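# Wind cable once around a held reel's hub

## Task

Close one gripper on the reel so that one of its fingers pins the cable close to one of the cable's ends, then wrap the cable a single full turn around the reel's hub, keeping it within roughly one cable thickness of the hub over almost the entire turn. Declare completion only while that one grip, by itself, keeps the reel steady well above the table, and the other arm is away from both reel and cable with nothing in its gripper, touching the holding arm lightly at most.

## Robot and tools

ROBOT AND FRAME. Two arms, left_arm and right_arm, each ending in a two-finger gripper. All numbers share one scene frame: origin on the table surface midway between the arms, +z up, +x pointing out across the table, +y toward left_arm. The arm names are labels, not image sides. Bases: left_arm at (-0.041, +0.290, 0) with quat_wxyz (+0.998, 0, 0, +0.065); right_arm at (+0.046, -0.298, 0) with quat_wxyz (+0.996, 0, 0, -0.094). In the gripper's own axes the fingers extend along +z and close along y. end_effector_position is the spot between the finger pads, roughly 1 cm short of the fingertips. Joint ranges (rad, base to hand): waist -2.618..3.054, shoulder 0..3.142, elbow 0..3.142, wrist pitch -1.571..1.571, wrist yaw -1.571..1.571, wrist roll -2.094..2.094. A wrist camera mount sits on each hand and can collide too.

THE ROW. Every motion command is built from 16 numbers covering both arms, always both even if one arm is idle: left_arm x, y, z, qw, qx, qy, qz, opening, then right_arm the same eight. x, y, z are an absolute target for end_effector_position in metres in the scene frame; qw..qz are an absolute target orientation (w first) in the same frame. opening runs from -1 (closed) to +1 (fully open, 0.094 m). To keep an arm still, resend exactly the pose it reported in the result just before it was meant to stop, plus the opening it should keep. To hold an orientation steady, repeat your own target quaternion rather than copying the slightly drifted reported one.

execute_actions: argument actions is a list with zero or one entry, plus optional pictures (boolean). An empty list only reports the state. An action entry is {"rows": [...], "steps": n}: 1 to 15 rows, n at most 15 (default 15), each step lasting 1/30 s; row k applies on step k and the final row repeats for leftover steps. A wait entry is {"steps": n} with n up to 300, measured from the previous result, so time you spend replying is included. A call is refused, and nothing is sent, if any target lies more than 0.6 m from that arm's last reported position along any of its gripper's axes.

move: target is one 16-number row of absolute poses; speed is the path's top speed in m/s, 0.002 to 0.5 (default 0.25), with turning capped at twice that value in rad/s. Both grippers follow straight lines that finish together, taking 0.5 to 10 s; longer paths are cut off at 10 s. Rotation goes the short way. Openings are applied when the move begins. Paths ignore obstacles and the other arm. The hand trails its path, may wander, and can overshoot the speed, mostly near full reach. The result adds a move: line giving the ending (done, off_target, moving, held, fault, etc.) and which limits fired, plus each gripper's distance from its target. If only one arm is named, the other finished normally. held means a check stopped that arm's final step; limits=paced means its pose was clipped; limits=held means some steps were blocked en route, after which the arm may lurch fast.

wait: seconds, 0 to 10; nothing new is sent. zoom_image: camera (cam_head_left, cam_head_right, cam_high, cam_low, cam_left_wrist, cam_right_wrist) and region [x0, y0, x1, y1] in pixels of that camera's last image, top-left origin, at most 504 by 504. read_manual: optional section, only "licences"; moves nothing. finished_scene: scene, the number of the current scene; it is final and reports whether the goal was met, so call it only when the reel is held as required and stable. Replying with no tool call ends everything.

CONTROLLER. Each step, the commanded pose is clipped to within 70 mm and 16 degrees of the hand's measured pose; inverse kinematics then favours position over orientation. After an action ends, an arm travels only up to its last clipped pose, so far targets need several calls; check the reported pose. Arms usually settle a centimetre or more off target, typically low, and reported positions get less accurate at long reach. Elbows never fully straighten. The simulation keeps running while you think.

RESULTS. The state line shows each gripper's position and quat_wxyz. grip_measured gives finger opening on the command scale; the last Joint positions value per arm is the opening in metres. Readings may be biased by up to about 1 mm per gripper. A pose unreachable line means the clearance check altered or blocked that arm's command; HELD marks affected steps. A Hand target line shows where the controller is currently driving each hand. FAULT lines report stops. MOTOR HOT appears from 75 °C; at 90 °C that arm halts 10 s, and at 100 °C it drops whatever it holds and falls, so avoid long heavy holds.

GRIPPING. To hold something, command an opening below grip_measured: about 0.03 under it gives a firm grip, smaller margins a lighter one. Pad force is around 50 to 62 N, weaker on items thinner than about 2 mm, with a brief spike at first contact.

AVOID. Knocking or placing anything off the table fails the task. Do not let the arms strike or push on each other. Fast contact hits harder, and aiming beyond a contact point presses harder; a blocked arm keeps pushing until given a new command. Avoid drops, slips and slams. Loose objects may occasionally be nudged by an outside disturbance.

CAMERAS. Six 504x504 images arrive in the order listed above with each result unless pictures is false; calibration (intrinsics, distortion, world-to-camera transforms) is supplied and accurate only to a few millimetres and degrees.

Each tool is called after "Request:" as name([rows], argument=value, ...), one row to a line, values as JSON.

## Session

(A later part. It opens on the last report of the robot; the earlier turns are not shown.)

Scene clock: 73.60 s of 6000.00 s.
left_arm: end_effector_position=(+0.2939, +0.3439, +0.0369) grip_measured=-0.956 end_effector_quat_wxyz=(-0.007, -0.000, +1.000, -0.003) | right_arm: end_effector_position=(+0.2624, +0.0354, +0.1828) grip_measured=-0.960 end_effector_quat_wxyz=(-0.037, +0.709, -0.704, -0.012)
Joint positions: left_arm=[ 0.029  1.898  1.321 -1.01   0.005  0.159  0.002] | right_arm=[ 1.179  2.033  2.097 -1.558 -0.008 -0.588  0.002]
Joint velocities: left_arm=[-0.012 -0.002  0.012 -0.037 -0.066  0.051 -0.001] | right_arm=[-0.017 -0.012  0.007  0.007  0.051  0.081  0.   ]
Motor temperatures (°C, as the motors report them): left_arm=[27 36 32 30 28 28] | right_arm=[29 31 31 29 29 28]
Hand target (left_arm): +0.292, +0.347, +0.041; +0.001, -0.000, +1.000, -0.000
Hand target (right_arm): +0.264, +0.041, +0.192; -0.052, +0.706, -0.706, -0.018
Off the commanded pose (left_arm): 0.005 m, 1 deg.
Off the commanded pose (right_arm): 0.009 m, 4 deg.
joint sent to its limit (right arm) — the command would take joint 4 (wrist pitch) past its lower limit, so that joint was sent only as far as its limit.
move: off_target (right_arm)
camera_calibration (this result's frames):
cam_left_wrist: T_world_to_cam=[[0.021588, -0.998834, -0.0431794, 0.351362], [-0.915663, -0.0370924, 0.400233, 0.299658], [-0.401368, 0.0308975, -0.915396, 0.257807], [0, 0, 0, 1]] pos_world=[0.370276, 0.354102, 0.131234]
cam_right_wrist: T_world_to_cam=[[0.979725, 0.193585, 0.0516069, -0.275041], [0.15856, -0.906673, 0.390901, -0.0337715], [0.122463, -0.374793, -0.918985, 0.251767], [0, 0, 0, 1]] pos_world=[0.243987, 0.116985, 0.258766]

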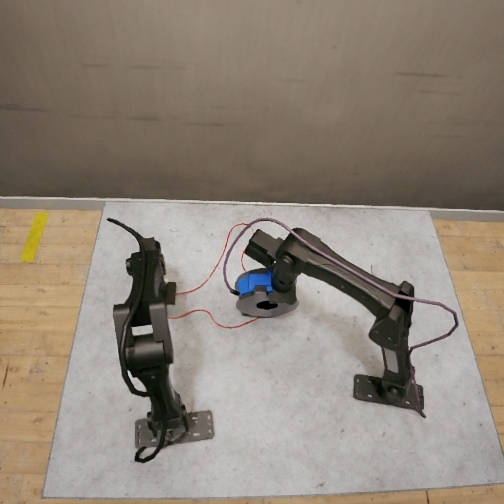

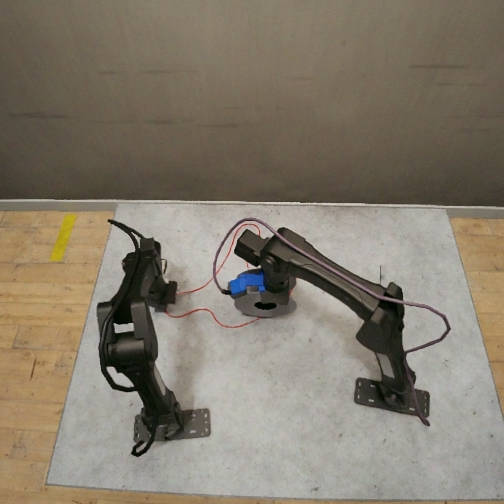

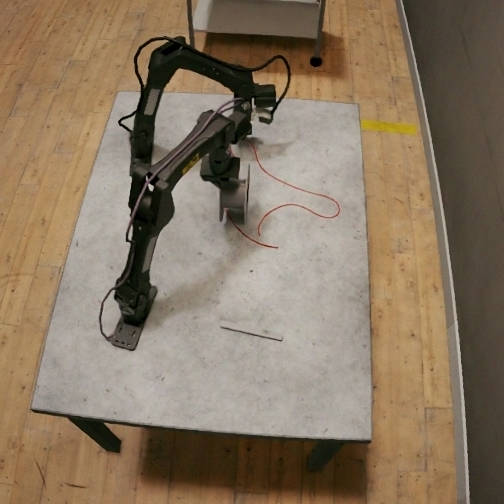

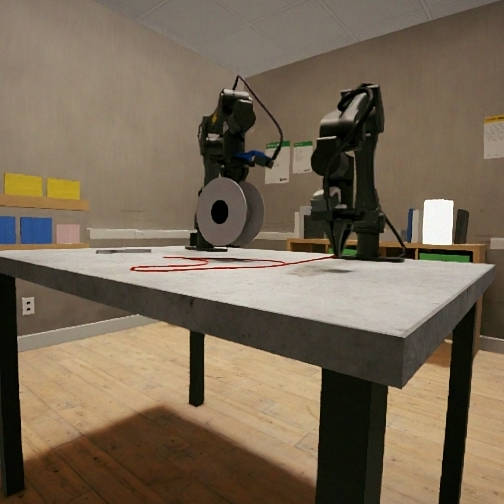

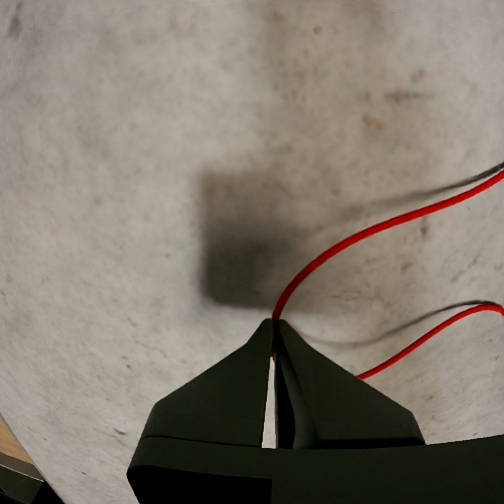

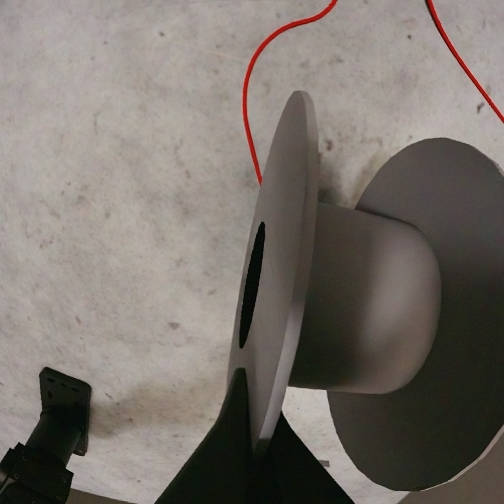

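Request:
move(target=[0.29,0.345,0.04,0,0,1,0,-0.98,0.1,0.0,0.17,0,-0.707,0.707,0,-0.985], speed=0.15)

Request:
move(target=[0.29,0.345,0.04,0,0,1,0,-0.98,0.1,0.0,0.135,0,-0.707,0.707,0,-0.985], speed=0.04)

Request:
move(target=[0.29,0.345,0.04,0,0,1,0,-0.98,0.1,0.0,0.14,0,-0.707,0.707,0,-0.3])

Request:
move(target=[0.29,0.345,0.04,0,0,1,0,-0.98,0.11,0.0,0.21,0.1,-0.7,0.7,0.1,-0.3], speed=0.15)

Request:
move(target=[0.29,0.345,0.04,0,0,1,0,-0.98,0.33,-0.09,0.19,0,-0.26,0.966,0,-0.3])

Scene clock: 80.40 s of 6000.00 s.
left_arm: end_effector_position=(+0.2939, +0.3439, +0.0369) grip_measured=-0.956 end_effector_quat_wxyz=(-0.007, +0.001, +1.000, -0.003) | right_arm: end_effector_position=(+0.0997, +0.0002, +0.1619) grip_measured=-0.960 end_effector_quat_wxyz=(+0.017, +0.710, -0.704, +0.004)
Joint positions: left_arm=[ 0.029  1.898  1.321 -1.01   0.005  0.161  0.002] | right_arm=[ 1.572  1.727  1.609 -1.486 -0.013 -0.196  0.002]
Joint velocities: left_arm=[ 0.012 -0.002 -0.012  0.022  0.066  0.037  0.   ] | right_arm=[-0.007 -0.007  0.027 -0.051 -0.007  0.051 -0.   ]
Motor temperatures (°C, as the motors report them): left_arm=[27 36 32 30 28 28] | right_arm=[29 32 31 29 29 28]
Hand target (left_arm): +0.290, +0.345, +0.040; -0.000, +0.000, +1.000, -0.000
Hand target (right_arm): +0.099, +0.001, +0.168; +0.002, +0.707, -0.707, -0.006
Off the commanded pose (left_arm): 0.005 m, 1 deg.
Off the commanded pose (right_arm): 0.008 m, 2 deg.
move: done
camera_calibration (this result's frames):
cam_left_wrist: T_world_to_cam=[[0.0193028, -0.998882, -0.0431459, 0.352049], [-0.915751, -0.0349834, 0.400219, 0.298959], [-0.401281, 0.0317856, -0.915403, 0.257477], [0, 0, 0, 1]] pos_world=[0.370297, 0.35393, 0.131235]
cam_right_wrist: T_world_to_cam=[[0.980418, 0.195831, -0.0207338, -0.0961124], [0.182497, -0.863973, 0.469303, -0.0468243], [0.0739909, -0.463897, -0.882794, 0.23831], [0, 0, 0, 1]] pos_world=[0.0851429, 0.088918, 0.23036]

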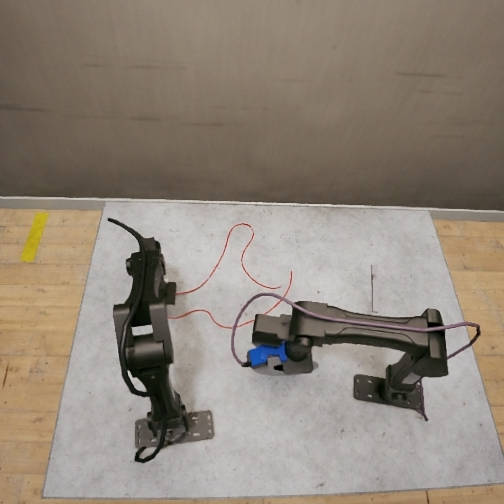

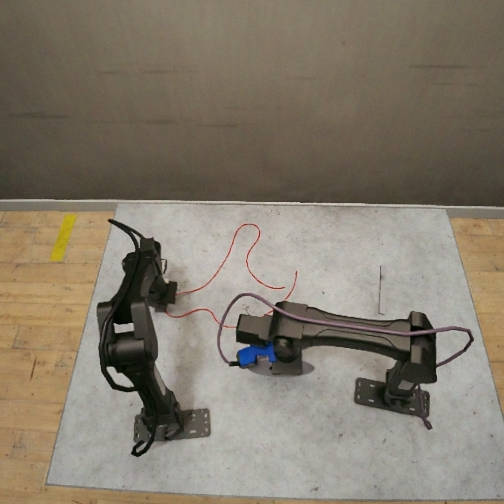

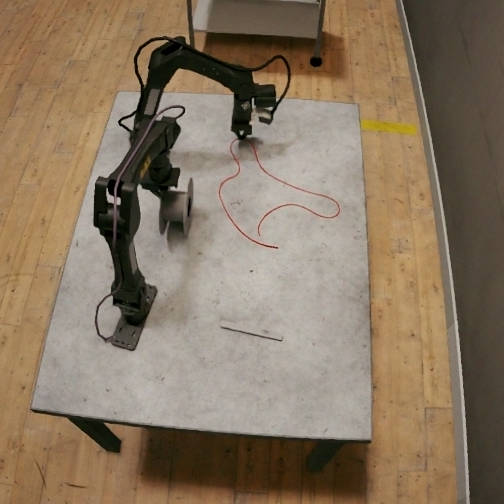

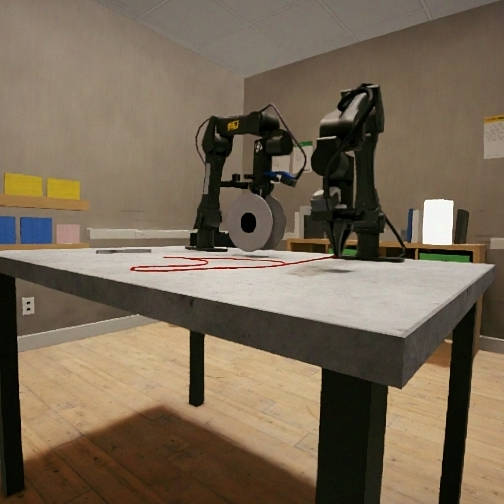

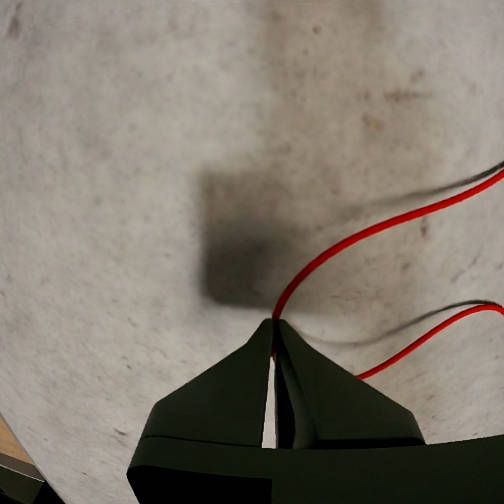

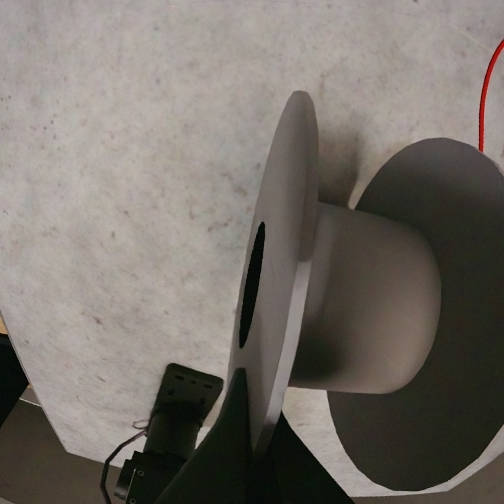

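Scene clock: 81.30 s of 6000.00 s.
left_arm: end_effector_position=(+0.2939, +0.3439, +0.0369) grip_measured=-0.956 end_effector_quat_wxyz=(-0.007, +0.001, +1.000, -0.003) | right_arm: end_effector_position=(+0.0974, -0.0074, +0.1458) grip_measured=-0.960 end_effector_quat_wxyz=(+0.015, +0.706, -0.708, +0.003)
Joint positions: left_arm=[ 0.029  1.898  1.321 -1.01   0.005  0.161  0.002] | right_arm=[ 1.575  1.686  1.498 -1.411 -0.013 -0.183  0.002]
Joint velocities: left_arm=[ 0.002 -0.007 -0.007 -0.022 -0.095 -0.037 -0.001] | right_arm=[-0.012 -0.017  0.007 -0.095  0.022  0.051 -0.001]
Motor temperatures (°C, as the motors report them): left_arm=[27 36 32 30 28 28] | right_arm=[29 32 31 29 29 28]
Hand target (left_arm): +0.290, +0.345, +0.040; -0.000, +0.000, +1.000, -0.000
Hand target (right_arm): +0.100, -0.000, +0.136; +0.001, +0.707, -0.707, +0.000
Off the commanded pose (left_arm): 0.005 m, 1 deg.
Off the commanded pose (right_arm): 0.013 m, 2 deg.
move: off_target (right_arm)
camera_calibration (this result's frames):
cam_left_wrist: T_world_to_cam=[[0.0193028, -0.998882, -0.0431459, 0.352049], [-0.915751, -0.0349834, 0.400219, 0.298959], [-0.401281, 0.0317856, -0.915403, 0.257477], [0, 0, 0, 1]] pos_world=[0.370297, 0.35393, 0.131235]
cam_right_wrist: T_world_to_cam=[[0.982343, 0.186212, -0.018103, -0.0933798], [0.17312, -0.868042, 0.46533, -0.0438846], [0.0709357, -0.460247, -0.884952, 0.221389], [0, 0, 0, 1]] pos_world=[0.0836239, 0.0811885, 0.214649]

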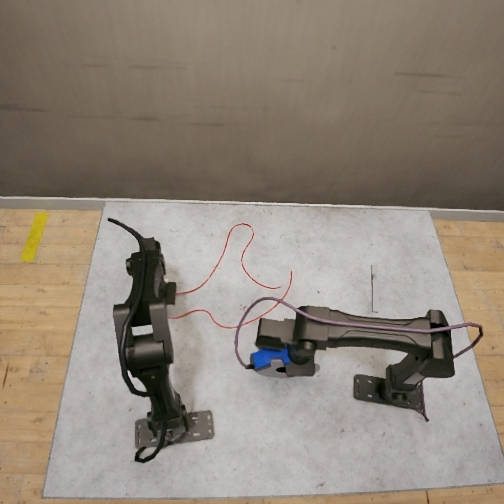

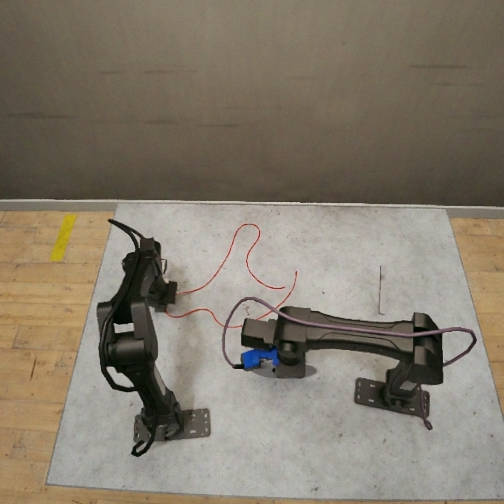

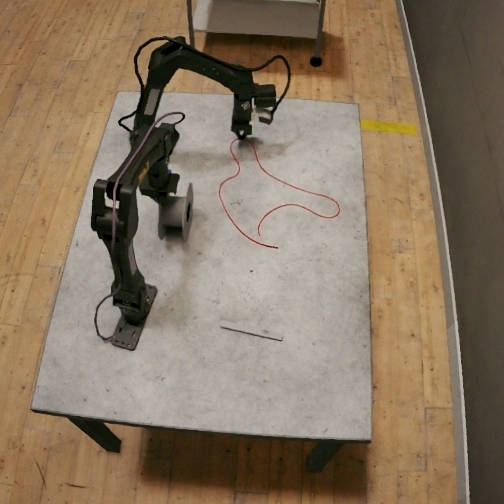

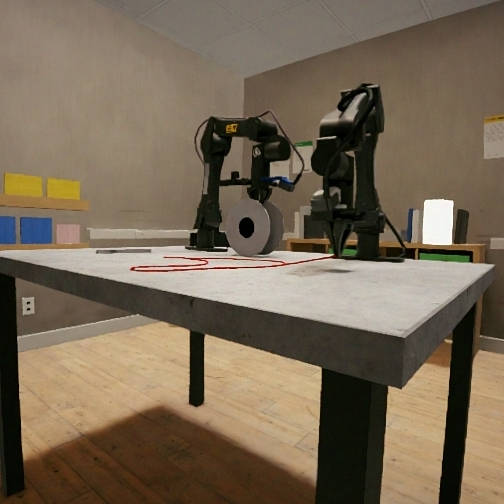

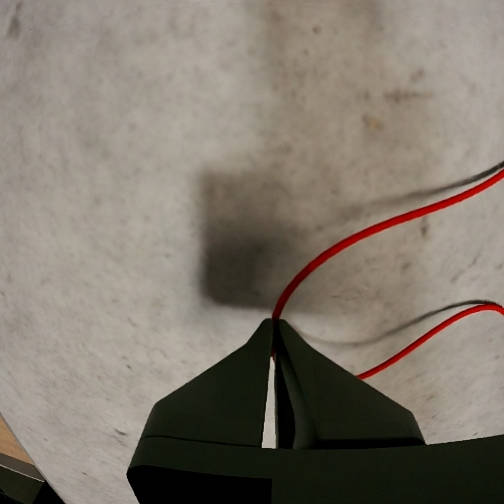

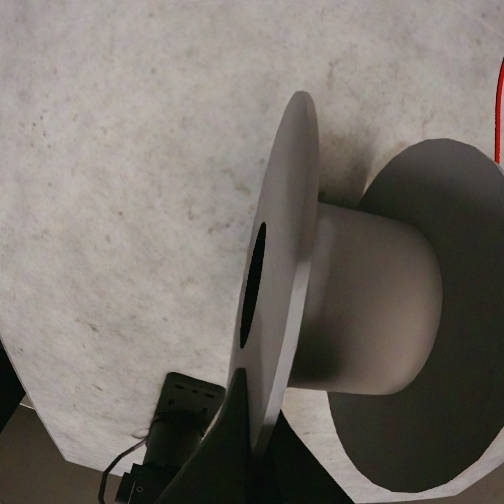

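Scene clock: 82.03 s of 6000.00 s.
left_arm: end_effector_position=(+0.2939, +0.3439, +0.0369) grip_measured=-0.956 end_effector_quat_wxyz=(-0.007, +0.001, +1.000, -0.003) | right_arm: end_effector_position=(+0.0991, +0.0001, +0.1458) grip_measured=-0.303 end_effector_quat_wxyz=(+0.002, +0.706, -0.708, -0.006)
Joint positions: left_arm=[ 0.029  1.898  1.321 -1.01   0.005  0.161  0.002] | right_arm=[ 1.575  1.685  1.498 -1.38  -0.011 -0.183  0.033]
Joint velocities: left_arm=[ 0.002 -0.007 -0.027 -0.007 -0.037  0.066 -0.001] | right_arm=[ 0.022  0.002 -0.002  0.081 -0.037  0.037 -0.001]
Motor temperatures (°C, as the motors report them): left_arm=[27 36 32 30 28 28] | right_arm=[29 32 31 29 29 28]
Hand target (left_arm): +0.290, +0.345, +0.040; -0.000, +0.000, +1.000, -0.000
Hand target (right_arm): +0.100, -0.000, +0.140; +0.000, +0.707, -0.707, +0.000
Off the commanded pose (left_arm): 0.005 m, 1 deg.
Off the commanded pose (right_arm): 0.006 m, 1 deg.
move: done
camera_calibration (this result's frames):
cam_left_wrist: T_world_to_cam=[[0.0193028, -0.998882, -0.0431459, 0.352049], [-0.915751, -0.0349834, 0.400219, 0.298959], [-0.401281, 0.0317856, -0.915403, 0.257477], [0, 0, 0, 1]] pos_world=[0.370297, 0.35393, 0.131235]
cam_right_wrist: T_world_to_cam=[[0.982424, 0.186586, -0.00530434, -0.0982953], [0.169856, -0.881831, 0.439912, -0.0336446], [0.0774041, -0.433081, -0.898025, 0.225984], [0, 0, 0, 1]] pos_world=[0.0847904, 0.086541, 0.217218]

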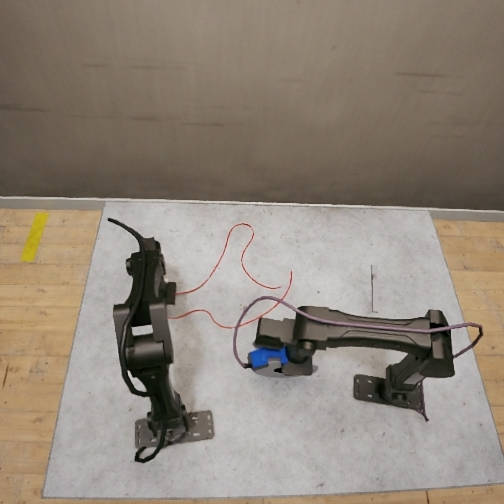

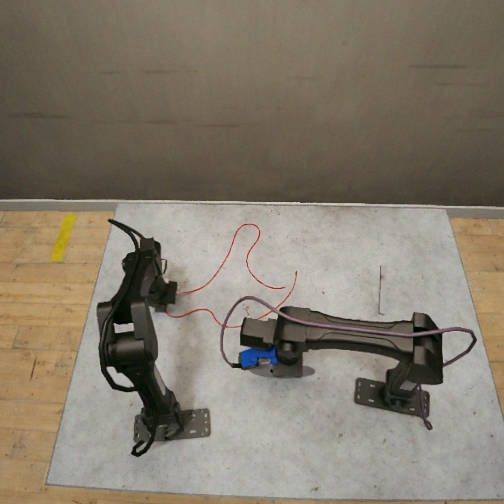

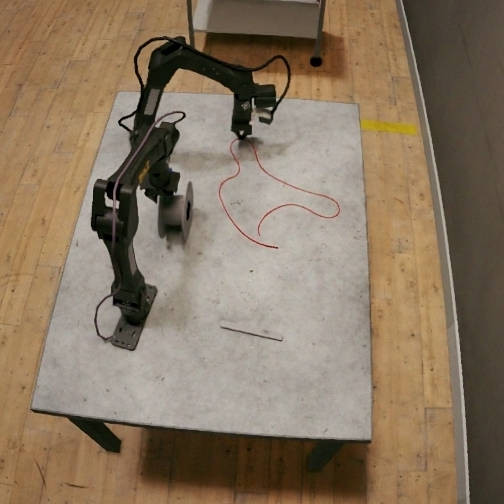

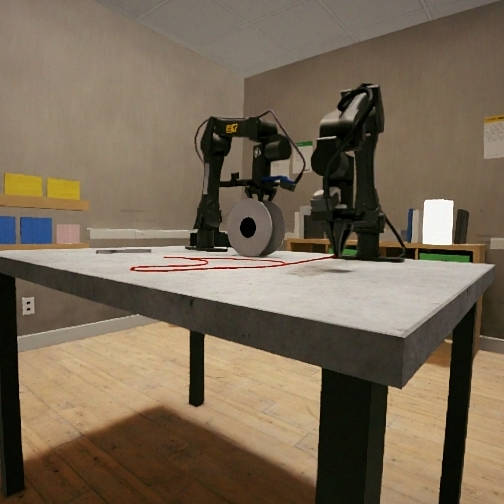

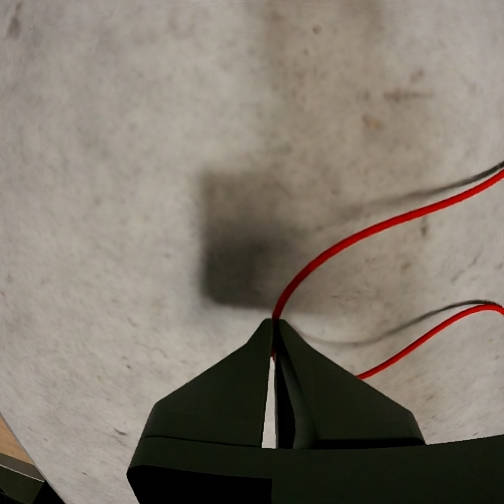

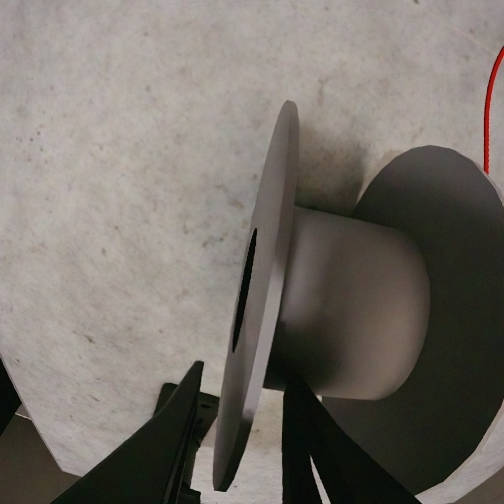

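Scene clock: 83.30 s of 6000.00 s.
left_arm: end_effector_position=(+0.2939, +0.3439, +0.0369) grip_measured=-0.956 end_effector_quat_wxyz=(-0.007, +0.001, +1.000, -0.003) | right_arm: end_effector_position=(+0.1092, -0.0038, +0.2038) grip_measured=-0.303 end_effector_quat_wxyz=(-0.091, +0.701, -0.702, -0.082)
Joint positions: left_arm=[ 0.029  1.898  1.321 -1.01   0.005  0.161  0.002] | right_arm=[ 1.519  1.485  1.498 -1.342 -0.046 -0.233  0.033]
Joint velocities: left_arm=[-0.012 -0.017 -0.027 -0.007 -0.007  0.007 -0.001] | right_arm=[ 0.012  0.007 -0.007  0.022  0.037  0.037  0.001]
Motor temperatures (°C, as the motors report them): left_arm=[27 36 32 30 28 28] | right_arm=[29 32 31 29 29 28]
Hand target (left_arm): +0.290, +0.345, +0.040; -0.000, +0.000, +1.000, -0.000
Hand target (right_arm): +0.110, -0.001, +0.211; -0.102, +0.700, -0.700, -0.097
Off the commanded pose (left_arm): 0.005 m, 1 deg.
Off the commanded pose (right_arm): 0.007 m, 2 deg.
move: done
camera_calibration (this result's frames):
cam_left_wrist: T_world_to_cam=[[0.0193028, -0.998882, -0.0431459, 0.352049], [-0.915751, -0.0349834, 0.400219, 0.298959], [-0.401281, 0.0317856, -0.915403, 0.257477], [0, 0, 0, 1]] pos_world=[0.370297, 0.35393, 0.131235]
cam_right_wrist: T_world_to_cam=[[0.982052, 0.178392, 0.0612419, -0.120773], [0.160906, -0.96181, 0.22143, -0.019149], [0.0984044, -0.207602, -0.973251, 0.289523], [0, 0, 0, 1]] pos_world=[0.0931963, 0.0632327, 0.293415]

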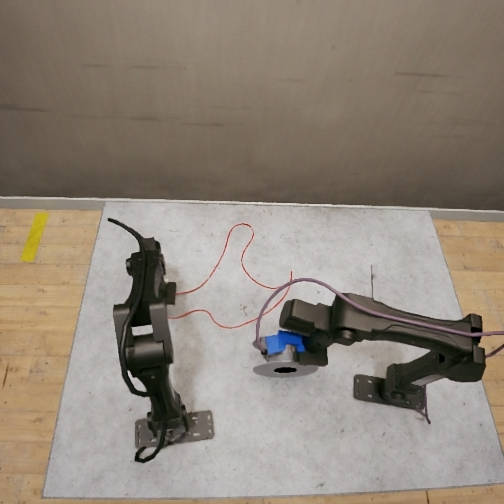

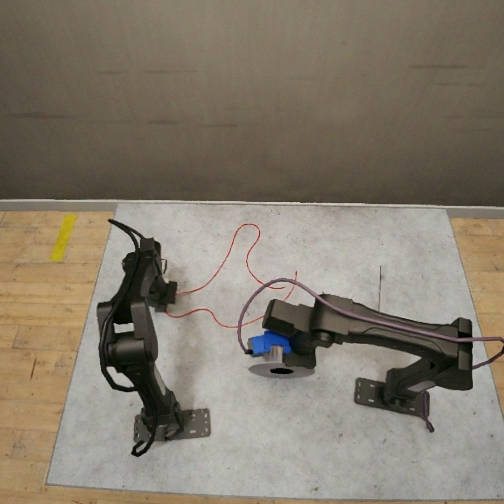

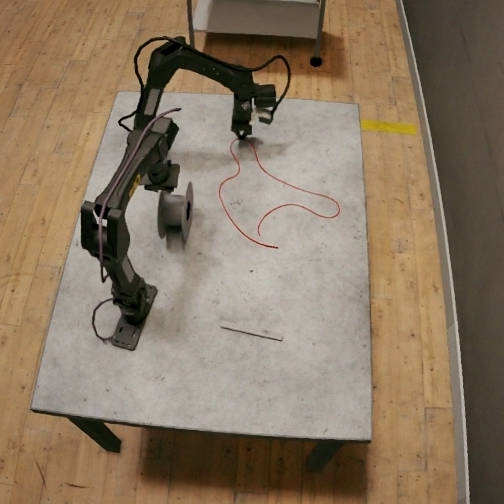

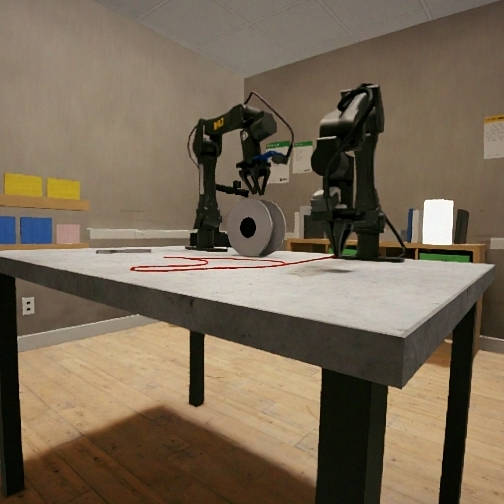

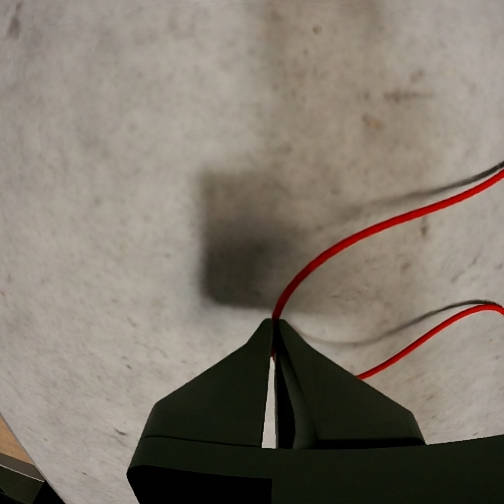

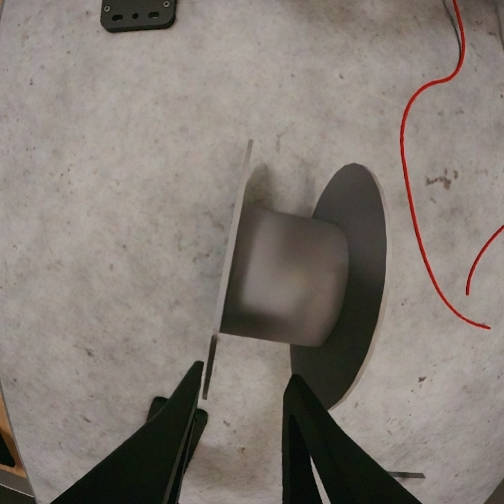

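Scene clock: 85.90 s of 6000.00 s.
left_arm: end_effector_position=(+0.2939, +0.3439, +0.0369) grip_measured=-0.956 end_effector_quat_wxyz=(-0.007, +0.001, +1.000, -0.003) | right_arm: end_effector_position=(+0.3268, -0.0899, +0.1882) grip_measured=-0.303 end_effector_quat_wxyz=(+0.021, -0.267, +0.963, +0.005)
Joint positions: left_arm=[ 0.029  1.898  1.321 -1.01   0.005  0.161  0.002] | right_arm=[ 0.828  1.86   1.879 -1.548  0.006  0.098  0.033]
Joint velocities: left_arm=[-0.012  0.002  0.002  0.037  0.051 -0.022 -0.001] | right_arm=[-0.007 -0.002  0.007  0.007  0.051  0.022  0.   ]
Motor temperatures (°C, as the motors report them): left_arm=[27 36 32 30 28 28] | right_arm=[29 32 31 29 29 28]
Hand target (left_arm): +0.290, +0.345, +0.040; -0.000, +0.000, +1.000, -0.000
Hand target (right_arm): +0.331, -0.091, +0.190; +0.022, -0.260, +0.965, -0.000
Off the commanded pose (left_arm): 0.005 m, 1 deg.
Off the commanded pose (right_arm): 0.004 m, 3 deg.
joint sent to its limit (right arm) — the command would take joint 4 (wrist pitch) past its lower limit, so that joint was sent only as far as its limit.
move: off_target (right_arm)
camera_calibration (this result's frames):
cam_left_wrist: T_world_to_cam=[[0.0193028, -0.998882, -0.0431459, 0.352049], [-0.915751, -0.0349834, 0.400219, 0.298959], [-0.401281, 0.0317856, -0.915403, 0.257477], [0, 0, 0, 1]] pos_world=[0.370297, 0.35393, 0.131235]
cam_right_wrist: T_world_to_cam=[[0.667033, -0.744911, 0.0131937, -0.289107], [-0.683268, -0.604584, 0.409418, 0.13909], [-0.297003, -0.28211, -0.912252, 0.346058], [0, 0, 0, 1]] pos_world=[0.39066, -0.0336408, 0.26256]

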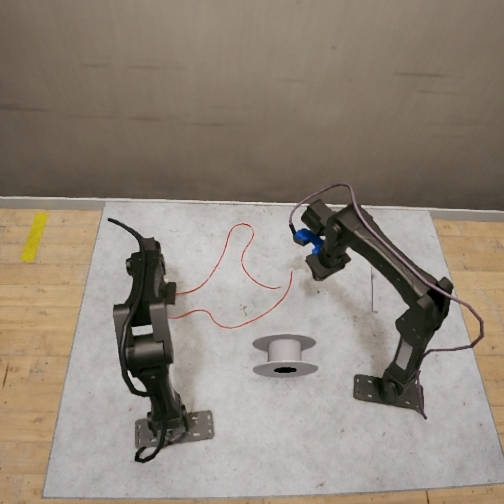

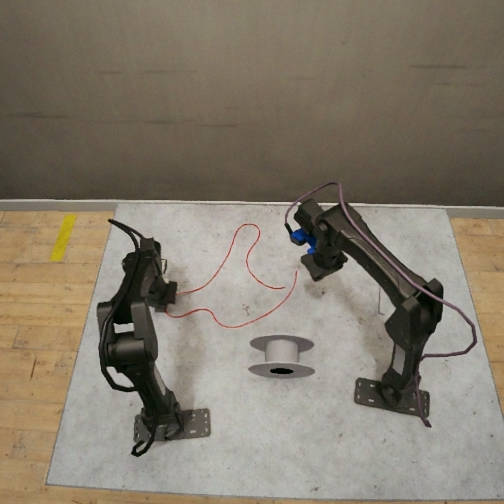

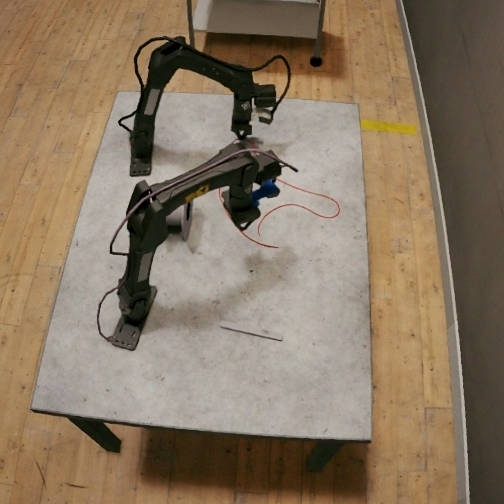

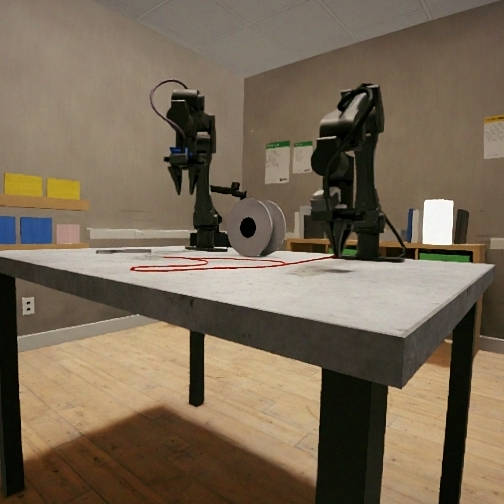

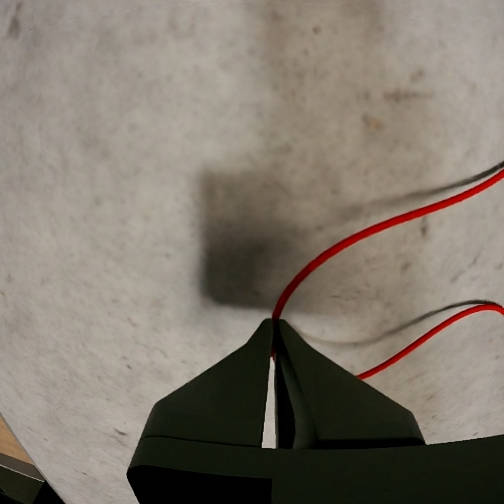

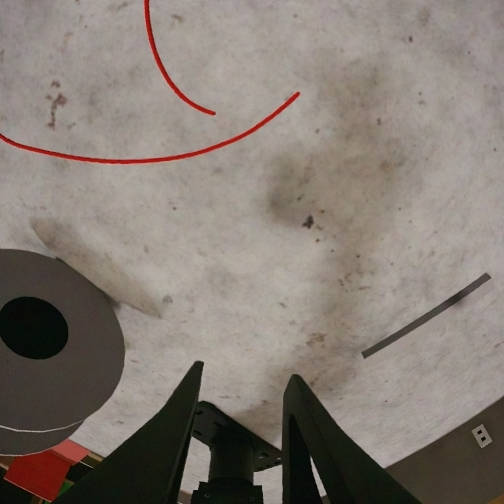

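Request:
execute_actions(actions=[])

Scene clock: 94.60 s of 6000.00 s.
left_arm: end_effector_position=(+0.2939, +0.3439, +0.0369) grip_measured=-0.956 end_effector_quat_wxyz=(-0.007, +0.001, +1.000, -0.003) | right_arm: end_effector_position=(+0.3265, -0.0901, +0.1882) grip_measured=-0.303 end_effector_quat_wxyz=(+0.020, -0.266, +0.964, +0.005)
Joint positions: left_arm=[ 0.029  1.898  1.321 -1.01   0.005  0.161  0.002] | right_arm=[ 0.828  1.86   1.879 -1.55   0.006  0.1    0.033]
Joint velocities: left_arm=[-0.007  0.002 -0.007 -0.007 -0.022  0.007 -0.   ] | right_arm=[-0.002 -0.007  0.012 -0.037 -0.007  0.051 -0.001]
Motor temperatures (°C, as the motors report them): left_arm=[27 36 31 29 28 28] | right_arm=[29 32 31 29 29 28]
Hand target (left_arm): +0.290, +0.345, +0.040; -0.000, +0.000, +1.000, -0.000
Hand target (right_arm): +0.331, -0.091, +0.190; +0.022, -0.260, +0.965, -0.000
Off the commanded pose (left_arm): 0.005 m, 1 deg.
Off the commanded pose (right_arm): 0.004 m, 2 deg.
Steps of this call (steps 1 to 180: nothing new was sent; then 2.70 s passed at rest). Readings (end_effector_position):
1: left_arm (+0.2939, +0.3439, +0.0369) | right_arm (+0.3267, -0.0899, +0.1882)
2: left_arm (+0.2939, +0.3439, +0.0369) | right_arm (+0.3267, -0.0899, +0.1882)
4: left_arm (+0.2939, +0.3439, +0.0369) | right_arm (+0.3266, -0.0900, +0.1882)
8: left_arm (+0.2939, +0.3439, +0.0369) | right_arm (+0.3265, -0.0901, +0.1882)
180: the state above
camera_calibration (this result's frames):
cam_left_wrist: T_world_to_cam=[[0.0193028, -0.998882, -0.0431459, 0.352049], [-0.915751, -0.0349834, 0.400219, 0.298959], [-0.401281, 0.0317856, -0.915403, 0.257477], [0, 0, 0, 1]] pos_world=[0.370297, 0.35393, 0.131235]
cam_right_wrist: T_world_to_cam=[[0.665341, -0.746427, 0.0129976, -0.288627], [-0.684253, -0.602775, 0.410439, 0.139129], [-0.298528, -0.281976, -0.911795, 0.346356], [0, 0, 0, 1]] pos_world=[0.390632, -0.0339121, 0.262453]

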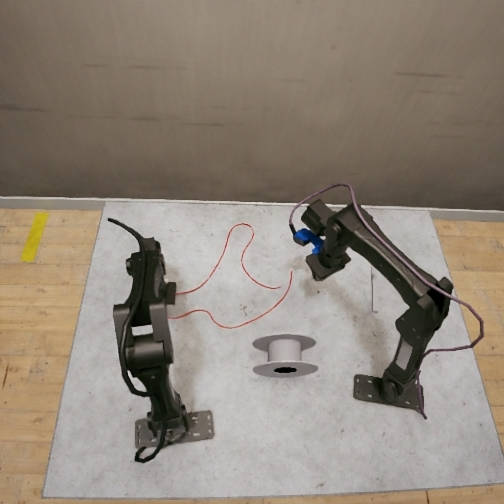

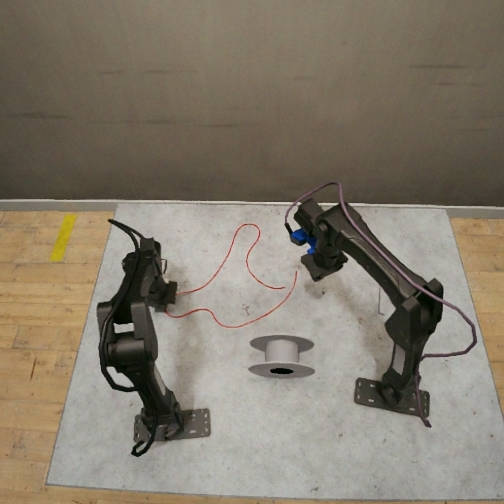

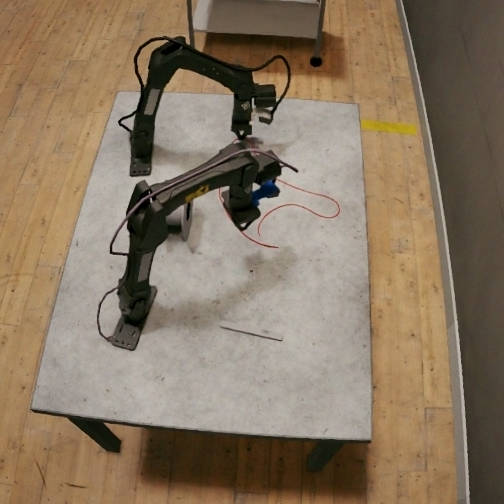

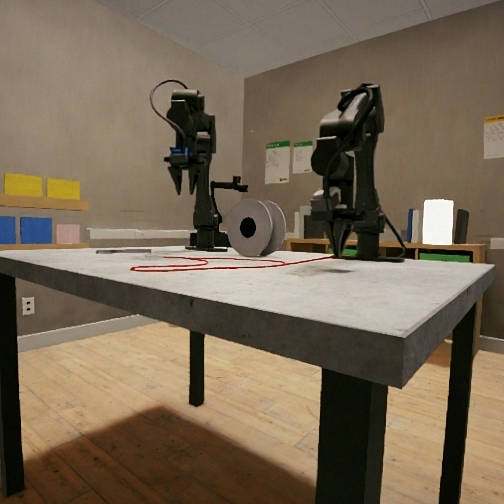

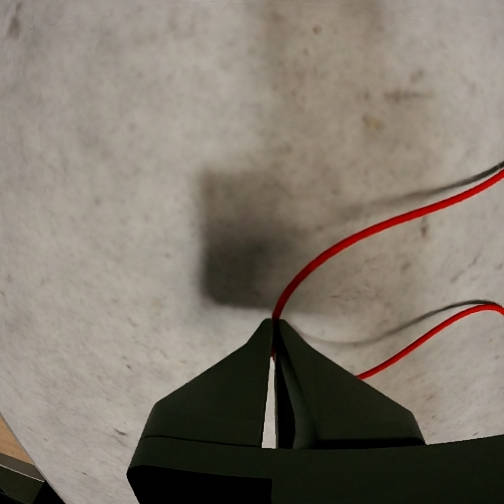

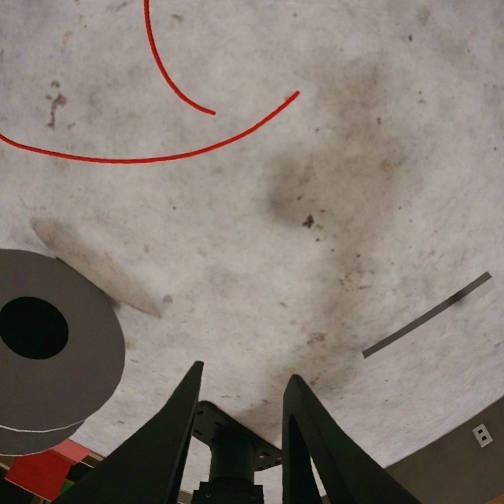

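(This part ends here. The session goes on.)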